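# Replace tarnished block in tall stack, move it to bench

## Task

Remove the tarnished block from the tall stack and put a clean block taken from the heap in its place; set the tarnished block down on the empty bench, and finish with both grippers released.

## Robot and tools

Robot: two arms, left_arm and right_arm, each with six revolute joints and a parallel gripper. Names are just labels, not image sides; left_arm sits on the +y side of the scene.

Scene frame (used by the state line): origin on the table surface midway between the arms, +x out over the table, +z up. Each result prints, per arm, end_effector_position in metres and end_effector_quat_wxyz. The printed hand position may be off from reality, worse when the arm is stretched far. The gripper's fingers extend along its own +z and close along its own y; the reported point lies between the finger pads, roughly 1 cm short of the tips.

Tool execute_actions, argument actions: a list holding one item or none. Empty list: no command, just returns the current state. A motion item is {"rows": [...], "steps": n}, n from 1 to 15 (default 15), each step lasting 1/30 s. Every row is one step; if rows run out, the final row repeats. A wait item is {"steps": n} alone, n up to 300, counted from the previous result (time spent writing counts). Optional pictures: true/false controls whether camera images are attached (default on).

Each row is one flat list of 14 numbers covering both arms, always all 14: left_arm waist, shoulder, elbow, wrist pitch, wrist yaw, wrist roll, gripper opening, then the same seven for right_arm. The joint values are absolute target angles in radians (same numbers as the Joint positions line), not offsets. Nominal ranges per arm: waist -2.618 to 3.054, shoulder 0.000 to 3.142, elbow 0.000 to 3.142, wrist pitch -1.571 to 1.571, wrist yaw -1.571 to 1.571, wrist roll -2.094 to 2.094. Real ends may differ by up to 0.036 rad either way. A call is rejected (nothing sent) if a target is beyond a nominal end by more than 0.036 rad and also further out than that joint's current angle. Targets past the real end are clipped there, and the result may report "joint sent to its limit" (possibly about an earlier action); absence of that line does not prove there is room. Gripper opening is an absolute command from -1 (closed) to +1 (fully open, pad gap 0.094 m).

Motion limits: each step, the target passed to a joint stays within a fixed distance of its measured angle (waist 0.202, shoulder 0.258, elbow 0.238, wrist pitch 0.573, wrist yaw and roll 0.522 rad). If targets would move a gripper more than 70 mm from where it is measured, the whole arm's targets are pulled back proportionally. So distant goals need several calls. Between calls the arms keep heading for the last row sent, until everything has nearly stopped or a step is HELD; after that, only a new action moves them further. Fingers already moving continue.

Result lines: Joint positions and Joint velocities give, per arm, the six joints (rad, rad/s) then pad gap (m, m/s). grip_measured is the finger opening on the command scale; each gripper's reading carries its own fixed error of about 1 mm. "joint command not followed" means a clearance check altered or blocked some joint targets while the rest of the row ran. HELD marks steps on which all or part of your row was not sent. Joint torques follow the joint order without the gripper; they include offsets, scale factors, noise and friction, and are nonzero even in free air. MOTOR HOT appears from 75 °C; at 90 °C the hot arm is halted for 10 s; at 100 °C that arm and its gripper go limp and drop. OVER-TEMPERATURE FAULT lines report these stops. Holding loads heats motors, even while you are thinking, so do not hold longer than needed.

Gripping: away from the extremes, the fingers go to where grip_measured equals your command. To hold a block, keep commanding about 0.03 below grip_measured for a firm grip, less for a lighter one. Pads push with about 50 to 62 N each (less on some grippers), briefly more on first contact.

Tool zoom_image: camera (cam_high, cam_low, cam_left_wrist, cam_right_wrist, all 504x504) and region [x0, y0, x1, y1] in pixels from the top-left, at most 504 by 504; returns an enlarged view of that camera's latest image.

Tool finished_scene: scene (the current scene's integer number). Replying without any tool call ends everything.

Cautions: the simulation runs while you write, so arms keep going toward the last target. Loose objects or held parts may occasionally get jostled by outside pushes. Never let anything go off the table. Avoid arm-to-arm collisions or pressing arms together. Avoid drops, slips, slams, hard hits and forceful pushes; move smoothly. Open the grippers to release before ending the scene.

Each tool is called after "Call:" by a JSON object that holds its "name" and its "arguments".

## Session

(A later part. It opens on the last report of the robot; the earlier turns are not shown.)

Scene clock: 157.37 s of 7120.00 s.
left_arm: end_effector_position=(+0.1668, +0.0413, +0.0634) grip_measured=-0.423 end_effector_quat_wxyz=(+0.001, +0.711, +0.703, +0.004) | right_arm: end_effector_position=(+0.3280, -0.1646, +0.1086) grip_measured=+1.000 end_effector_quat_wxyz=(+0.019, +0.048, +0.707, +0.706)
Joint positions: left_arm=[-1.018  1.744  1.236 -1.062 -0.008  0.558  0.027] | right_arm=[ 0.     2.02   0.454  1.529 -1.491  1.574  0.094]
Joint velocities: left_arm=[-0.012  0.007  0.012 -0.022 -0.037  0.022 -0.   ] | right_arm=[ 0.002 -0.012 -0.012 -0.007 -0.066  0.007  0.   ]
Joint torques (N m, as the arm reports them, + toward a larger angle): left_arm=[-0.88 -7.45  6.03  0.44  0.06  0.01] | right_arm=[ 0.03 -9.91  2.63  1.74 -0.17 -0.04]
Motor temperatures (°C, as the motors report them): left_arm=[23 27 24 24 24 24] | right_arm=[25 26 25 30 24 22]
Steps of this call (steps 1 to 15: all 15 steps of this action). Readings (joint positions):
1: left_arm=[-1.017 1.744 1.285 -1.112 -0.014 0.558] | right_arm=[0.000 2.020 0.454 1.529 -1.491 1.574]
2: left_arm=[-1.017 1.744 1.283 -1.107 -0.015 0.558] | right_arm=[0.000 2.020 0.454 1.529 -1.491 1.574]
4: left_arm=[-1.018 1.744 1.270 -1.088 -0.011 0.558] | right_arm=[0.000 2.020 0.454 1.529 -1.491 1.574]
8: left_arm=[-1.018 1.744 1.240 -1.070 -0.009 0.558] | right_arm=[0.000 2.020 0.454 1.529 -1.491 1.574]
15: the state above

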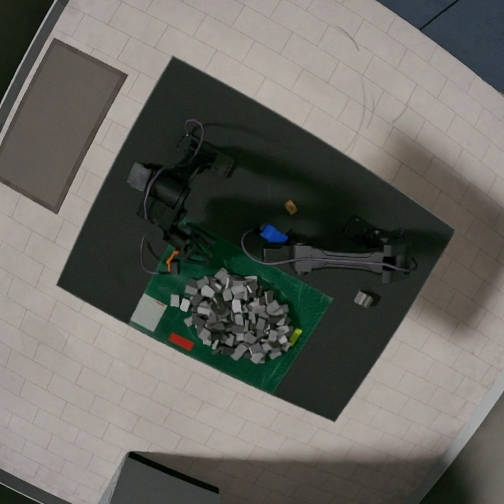

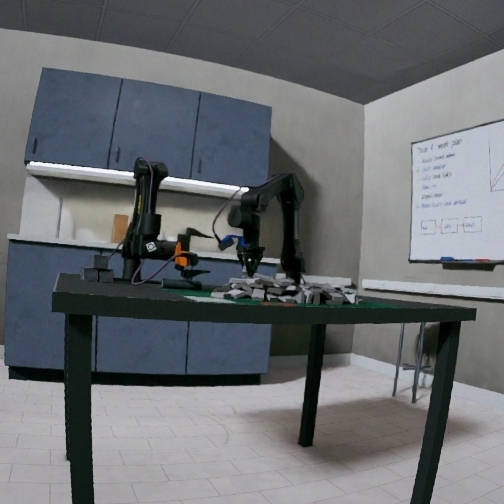

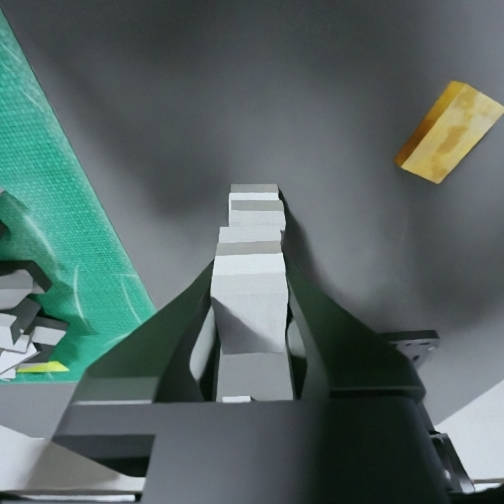

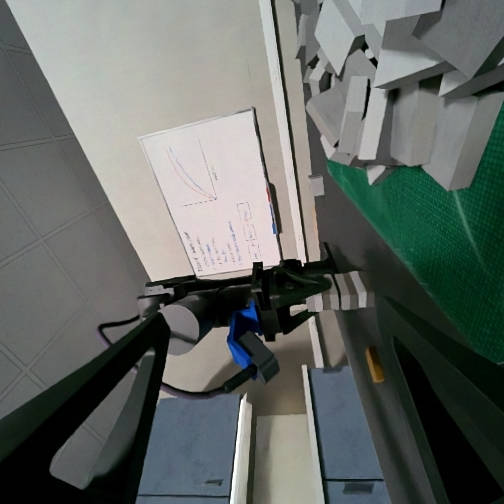

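Shift −x ~3 mm via wrist yaw, then lower.

Call:
{"name": "execute_actions", "arguments": {"actions": [{"rows":[[-1.027,1.745,1.228,-1.045,0.018,0.56,-0.47,0,2.0,0.45,1.55,-1.5,1.57,1]],"steps":10}], "pictures": false}}

Call:
{"name": "execute_actions", "arguments": {"actions": [{"rows":[[-1.027,1.745,1.205,-1.032,0.018,0.56,-0.47,0,2.0,0.45,1.55,-1.5,1.57,1]]}]}}

Call:
{"name": "zoom_image", "arguments": {"camera": "cam_right_wrist", "region": [300,250,390,340]}}

Scene clock: 160.73 s of 7120.00 s.
left_arm: end_effector_position=(+0.1649, +0.0390, +0.0634) grip_measured=-0.423 end_effector_quat_wxyz=(+0.001, +0.711, +0.703, -0.004) | right_arm: end_effector_position=(+0.3280, -0.1646, +0.1086) grip_measured=+1.000 end_effector_quat_wxyz=(+0.019, +0.048, +0.707, +0.706)
Joint positions: left_arm=[-1.018  1.744  1.236 -1.058  0.008  0.558  0.027] | right_arm=[ 0.     2.02   0.454  1.529 -1.491  1.574  0.094]
Joint velocities: left_arm=[ 0.002 -0.002  0.012  0.022  0.007 -0.051 -0.   ] | right_arm=[ 0.012  0.002  0.002  0.051  0.007 -0.037  0.   ]
Joint torques (N m, as the arm reports them, + toward a larger angle): left_arm=[-0.87 -7.51  5.96  0.46  0.11  0.01] | right_arm=[ 0.04 -9.91  2.64  1.74 -0.17 -0.04]
Motor temperatures (°C, as the motors report them): left_arm=[23 27 24 24 24 24] | right_arm=[25 26 25 30 24 22]
Steps of this call (steps 1 to 15: the robot went on to your last target; steps 16 to 90: nothing new was sent; then 0.03 s passed at rest; steps 91 to 100: all 10 steps of this action). Readings (joint positions):
91: left_arm=[-1.018 1.744 1.236 -1.058 -0.006 0.558] | right_arm=[0.000 2.020 0.454 1.529 -1.491 1.574]
92: left_arm=[-1.018 1.744 1.236 -1.058 -0.003 0.558] | right_arm=[0.000 2.020 0.454 1.529 -1.491 1.574]
94: left_arm=[-1.018 1.744 1.236 -1.058 0.002 0.558] | right_arm=[0.000 2.020 0.454 1.529 -1.491 1.574]
98: left_arm=[-1.018 1.744 1.236 -1.058 0.007 0.558] | right_arm=[0.000 2.020 0.454 1.529 -1.491 1.574]
100: the state above

Scene clock: 161.23 s of 7120.00 s.
left_arm: end_effector_position=(+0.1632, +0.0414, +0.0588) grip_measured=-0.423 end_effector_quat_wxyz=(-0.002, +0.711, +0.703, -0.004) | right_arm: end_effector_position=(+0.3280, -0.1646, +0.1086) grip_measured=+1.000 end_effector_quat_wxyz=(+0.019, +0.048, +0.707, +0.706)
Joint positions: left_arm=[-1.018  1.744  1.217 -1.045  0.009  0.558  0.027] | right_arm=[ 0.     2.02   0.454  1.529 -1.491  1.574  0.094]
Joint velocities: left_arm=[-0.007 -0.012 -0.012  0.037 -0.022  0.037  0.001] | right_arm=[-0.012 -0.002  0.012  0.022 -0.095 -0.022  0.   ]
Joint torques (N m, as the arm reports them, + toward a larger angle): left_arm=[-0.9  -7.61  5.62  0.46  0.06  0.01] | right_arm=[ 0.05 -9.93  2.62  1.74 -0.17 -0.04]
Motor temperatures (°C, as the motors report them): left_arm=[23 27 24 24 24 24] | right_arm=[25 26 25 30 24 22]
Steps of this call (steps 1 to 15: all 15 steps of this action). Readings (joint positions):
1: left_arm=[-1.018 1.744 1.234 -1.055 0.008 0.558] | right_arm=[0.000 2.020 0.454 1.529 -1.491 1.574]
2: left_arm=[-1.018 1.744 1.230 -1.051 0.008 0.558] | right_arm=[0.000 2.020 0.454 1.529 -1.491 1.574]
4: left_arm=[-1.018 1.744 1.222 -1.046 0.008 0.558] | right_arm=[0.000 2.020 0.454 1.529 -1.491 1.574]
8: left_arm=[-1.018 1.744 1.217 -1.045 0.009 0.558] | right_arm=[0.000 2.020 0.454 1.529 -1.491 1.574]
15: the state above

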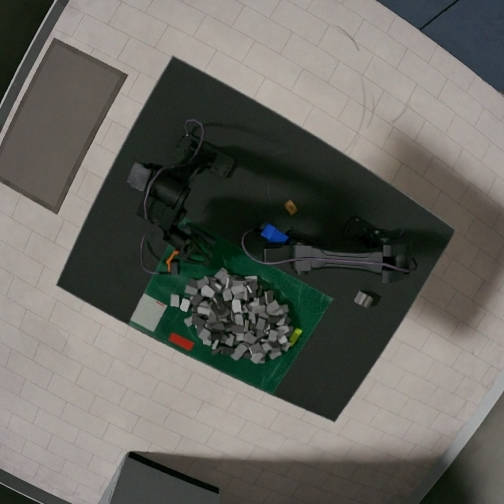

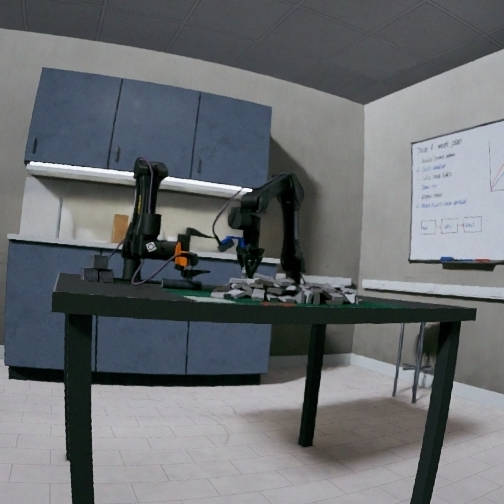

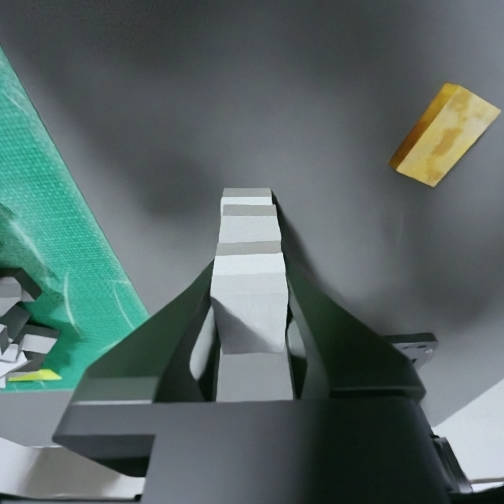

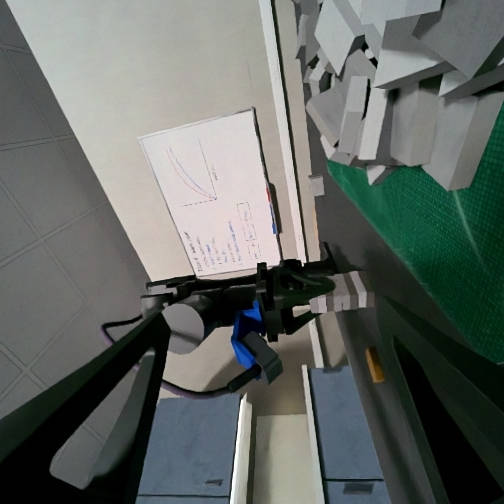

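Region (300, 250, 390, 340) of cam_right_wrist's 504x504 image, scaled by 5.600, with more detail than that image has.

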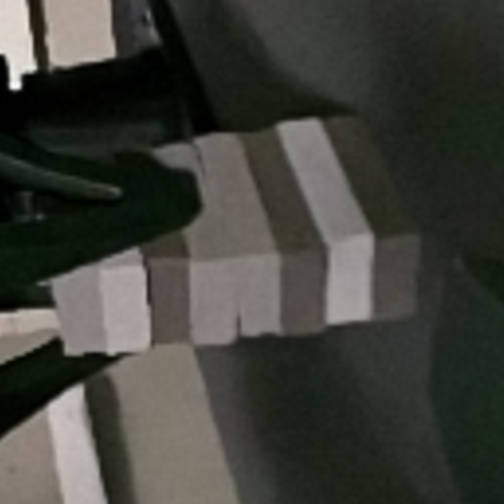

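Call:
{"name": "execute_actions", "arguments": {"actions": [{"rows":[[-1.02,1.745,1.215,-1.045,0.01,0.56,-0.4,0,2.0,0.45,1.55,-1.5,1.57,1],[-1.02,1.745,1.215,-1.045,0.01,0.56,-0.3,0,2.0,0.45,1.55,-1.5,1.57,1],[-1.02,1.745,1.215,-1.045,0.01,0.56,0.6,0,2.0,0.45,1.55,-1.5,1.57,1]],"steps":12}], "pictures": false}}

Call:
{"name": "execute_actions", "arguments": {"actions": [{"rows":[[-1.02,1.72,1.27,-1.13,0,0.56,0.6,0,2.0,0.45,1.55,-1.5,1.57,1],[-1.02,1.71,1.3,-1.18,0,0.56,0.6,0,2.0,0.45,1.55,-1.5,1.57,1],[-1.02,1.7,1.34,-1.23,0,0.56,0.6,0,2.0,0.45,1.55,-1.5,1.57,1],[-1.02,1.7,1.38,-1.28,0,0.56,0.6,0,2.0,0.45,1.55,-1.5,1.57,1],[-1.02,1.69,1.42,-1.32,0,0.56,0.6,0,2.0,0.45,1.55,-1.5,1.57,1],[-1.02,1.69,1.46,-1.35,0,0.56,0.6,0,2.0,0.45,1.55,-1.5,1.57,1]]}]}}

Scene clock: 167.93 s of 7120.00 s.
left_arm: end_effector_position=(+0.1632, +0.0414, +0.0588) grip_measured=+0.598 end_effector_quat_wxyz=(-0.002, +0.711, +0.703, -0.004) | right_arm: end_effector_position=(+0.3280, -0.1646, +0.1086) grip_measured=+1.000 end_effector_quat_wxyz=(+0.019, +0.048, +0.707, +0.706)
Joint positions: left_arm=[-1.018  1.744  1.217 -1.045  0.009  0.558  0.075] | right_arm=[ 0.     2.02   0.454  1.529 -1.491  1.574  0.094]
Joint velocities: left_arm=[ 0.002 -0.007  0.012 -0.081  0.051 -0.022 -0.   ] | right_arm=[-0.012 -0.017 -0.012  0.007  0.081 -0.037  0.   ]
Joint torques (N m, as the arm reports them, + toward a larger angle): left_arm=[-0.25 -7.47  6.47  0.35 -0.02  0.01] | right_arm=[ 0.04 -9.92  2.63  1.74 -0.17 -0.04]
Motor temperatures (°C, as the motors report them): left_arm=[23 27 24 24 24 24] | right_arm=[25 26 25 31 24 22]
Steps of this call (steps 1 to 15: the robot went on to your last target; steps 16 to 90: nothing new was sent; then 3.30 s passed at rest; steps 91 to 102: all 12 steps of this action). Readings (joint positions):
91: left_arm=[-1.018 1.744 1.217 -1.045 0.009 0.558] | right_arm=[0.000 2.020 0.454 1.529 -1.491 1.574]
92: left_arm=[-1.018 1.744 1.217 -1.045 0.009 0.558] | right_arm=[0.000 2.020 0.454 1.529 -1.491 1.574]
94: left_arm=[-1.018 1.744 1.217 -1.045 0.009 0.558] | right_arm=[0.000 2.020 0.454 1.529 -1.491 1.574]
98: left_arm=[-1.018 1.744 1.217 -1.045 0.009 0.558] | right_arm=[0.000 2.020 0.454 1.529 -1.491 1.574]
102: the state above

Scene clock: 168.43 s of 7120.00 s.
left_arm: end_effector_position=(+0.1648, +0.0409, +0.1318) grip_measured=+0.598 end_effector_quat_wxyz=(+0.009, +0.711, +0.703, -0.003) | right_arm: end_effector_position=(+0.3280, -0.1646, +0.1086) grip_measured=+1.000 end_effector_quat_wxyz=(+0.019, +0.048, +0.707, +0.706)
Joint positions: left_arm=[-1.018  1.691  1.448 -1.31   0.003  0.558  0.075] | right_arm=[ 0.     2.02   0.454  1.529 -1.491  1.574  0.094]
Joint velocities: left_arm=[-0.002  0.012  0.002 -0.081  0.022  0.022 -0.001] | right_arm=[-0.002 -0.002 -0.007 -0.022  0.037  0.022  0.   ]
Joint torques (N m, as the arm reports them, + toward a larger angle): left_arm=[-0.26 -7.38  7.76  0.25 -0.06  0.01] | right_arm=[ 0.04 -9.92  2.63  1.73 -0.17 -0.04]
Motor temperatures (°C, as the motors report them): left_arm=[23 27 24 24 24 24] | right_arm=[25 26 25 31 24 22]
Steps of this call (steps 1 to 15: all 15 steps of this action). Readings (joint positions):
1: left_arm=[-1.018 1.744 1.221 -1.053 0.008 0.558] | right_arm=[0.000 2.020 0.454 1.529 -1.491 1.574]
2: left_arm=[-1.018 1.744 1.231 -1.074 0.007 0.558] | right_arm=[0.000 2.020 0.454 1.529 -1.491 1.574]
4: left_arm=[-1.018 1.744 1.279 -1.139 0.005 0.558] | right_arm=[0.000 2.020 0.454 1.529 -1.491 1.574]
8: left_arm=[-1.018 1.723 1.416 -1.244 0.003 0.558] | right_arm=[0.000 2.020 0.454 1.529 -1.491 1.574]
15: the state above

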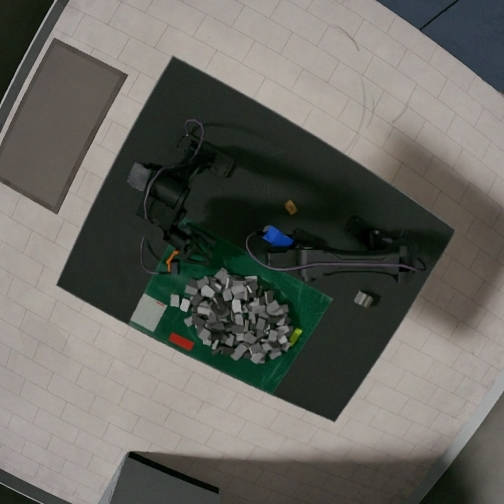

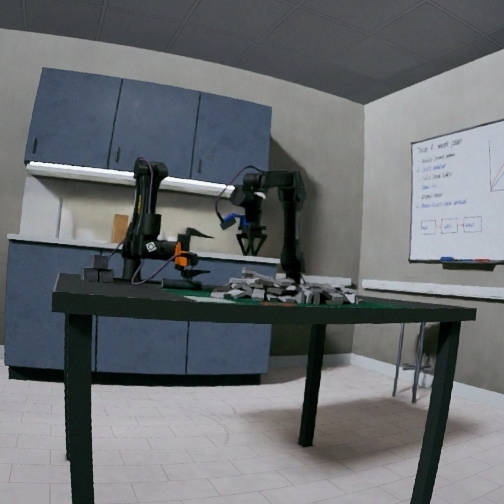

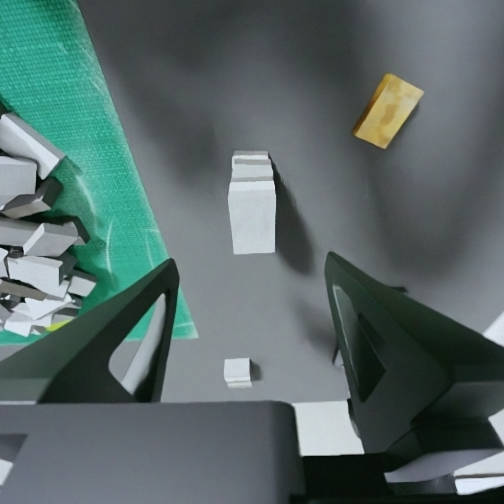

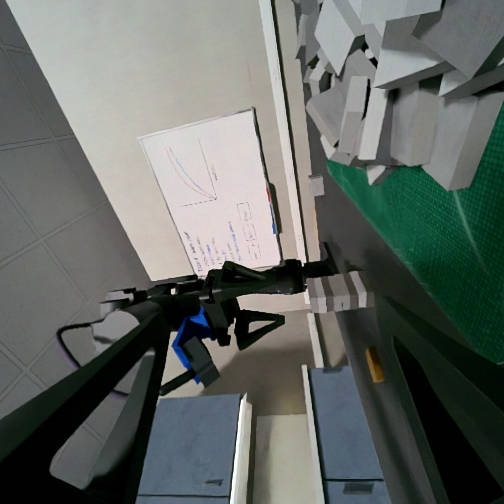

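Call:
{"name": "finished_scene", "arguments": {"scene": 1}}

The scene is finished: the task was done.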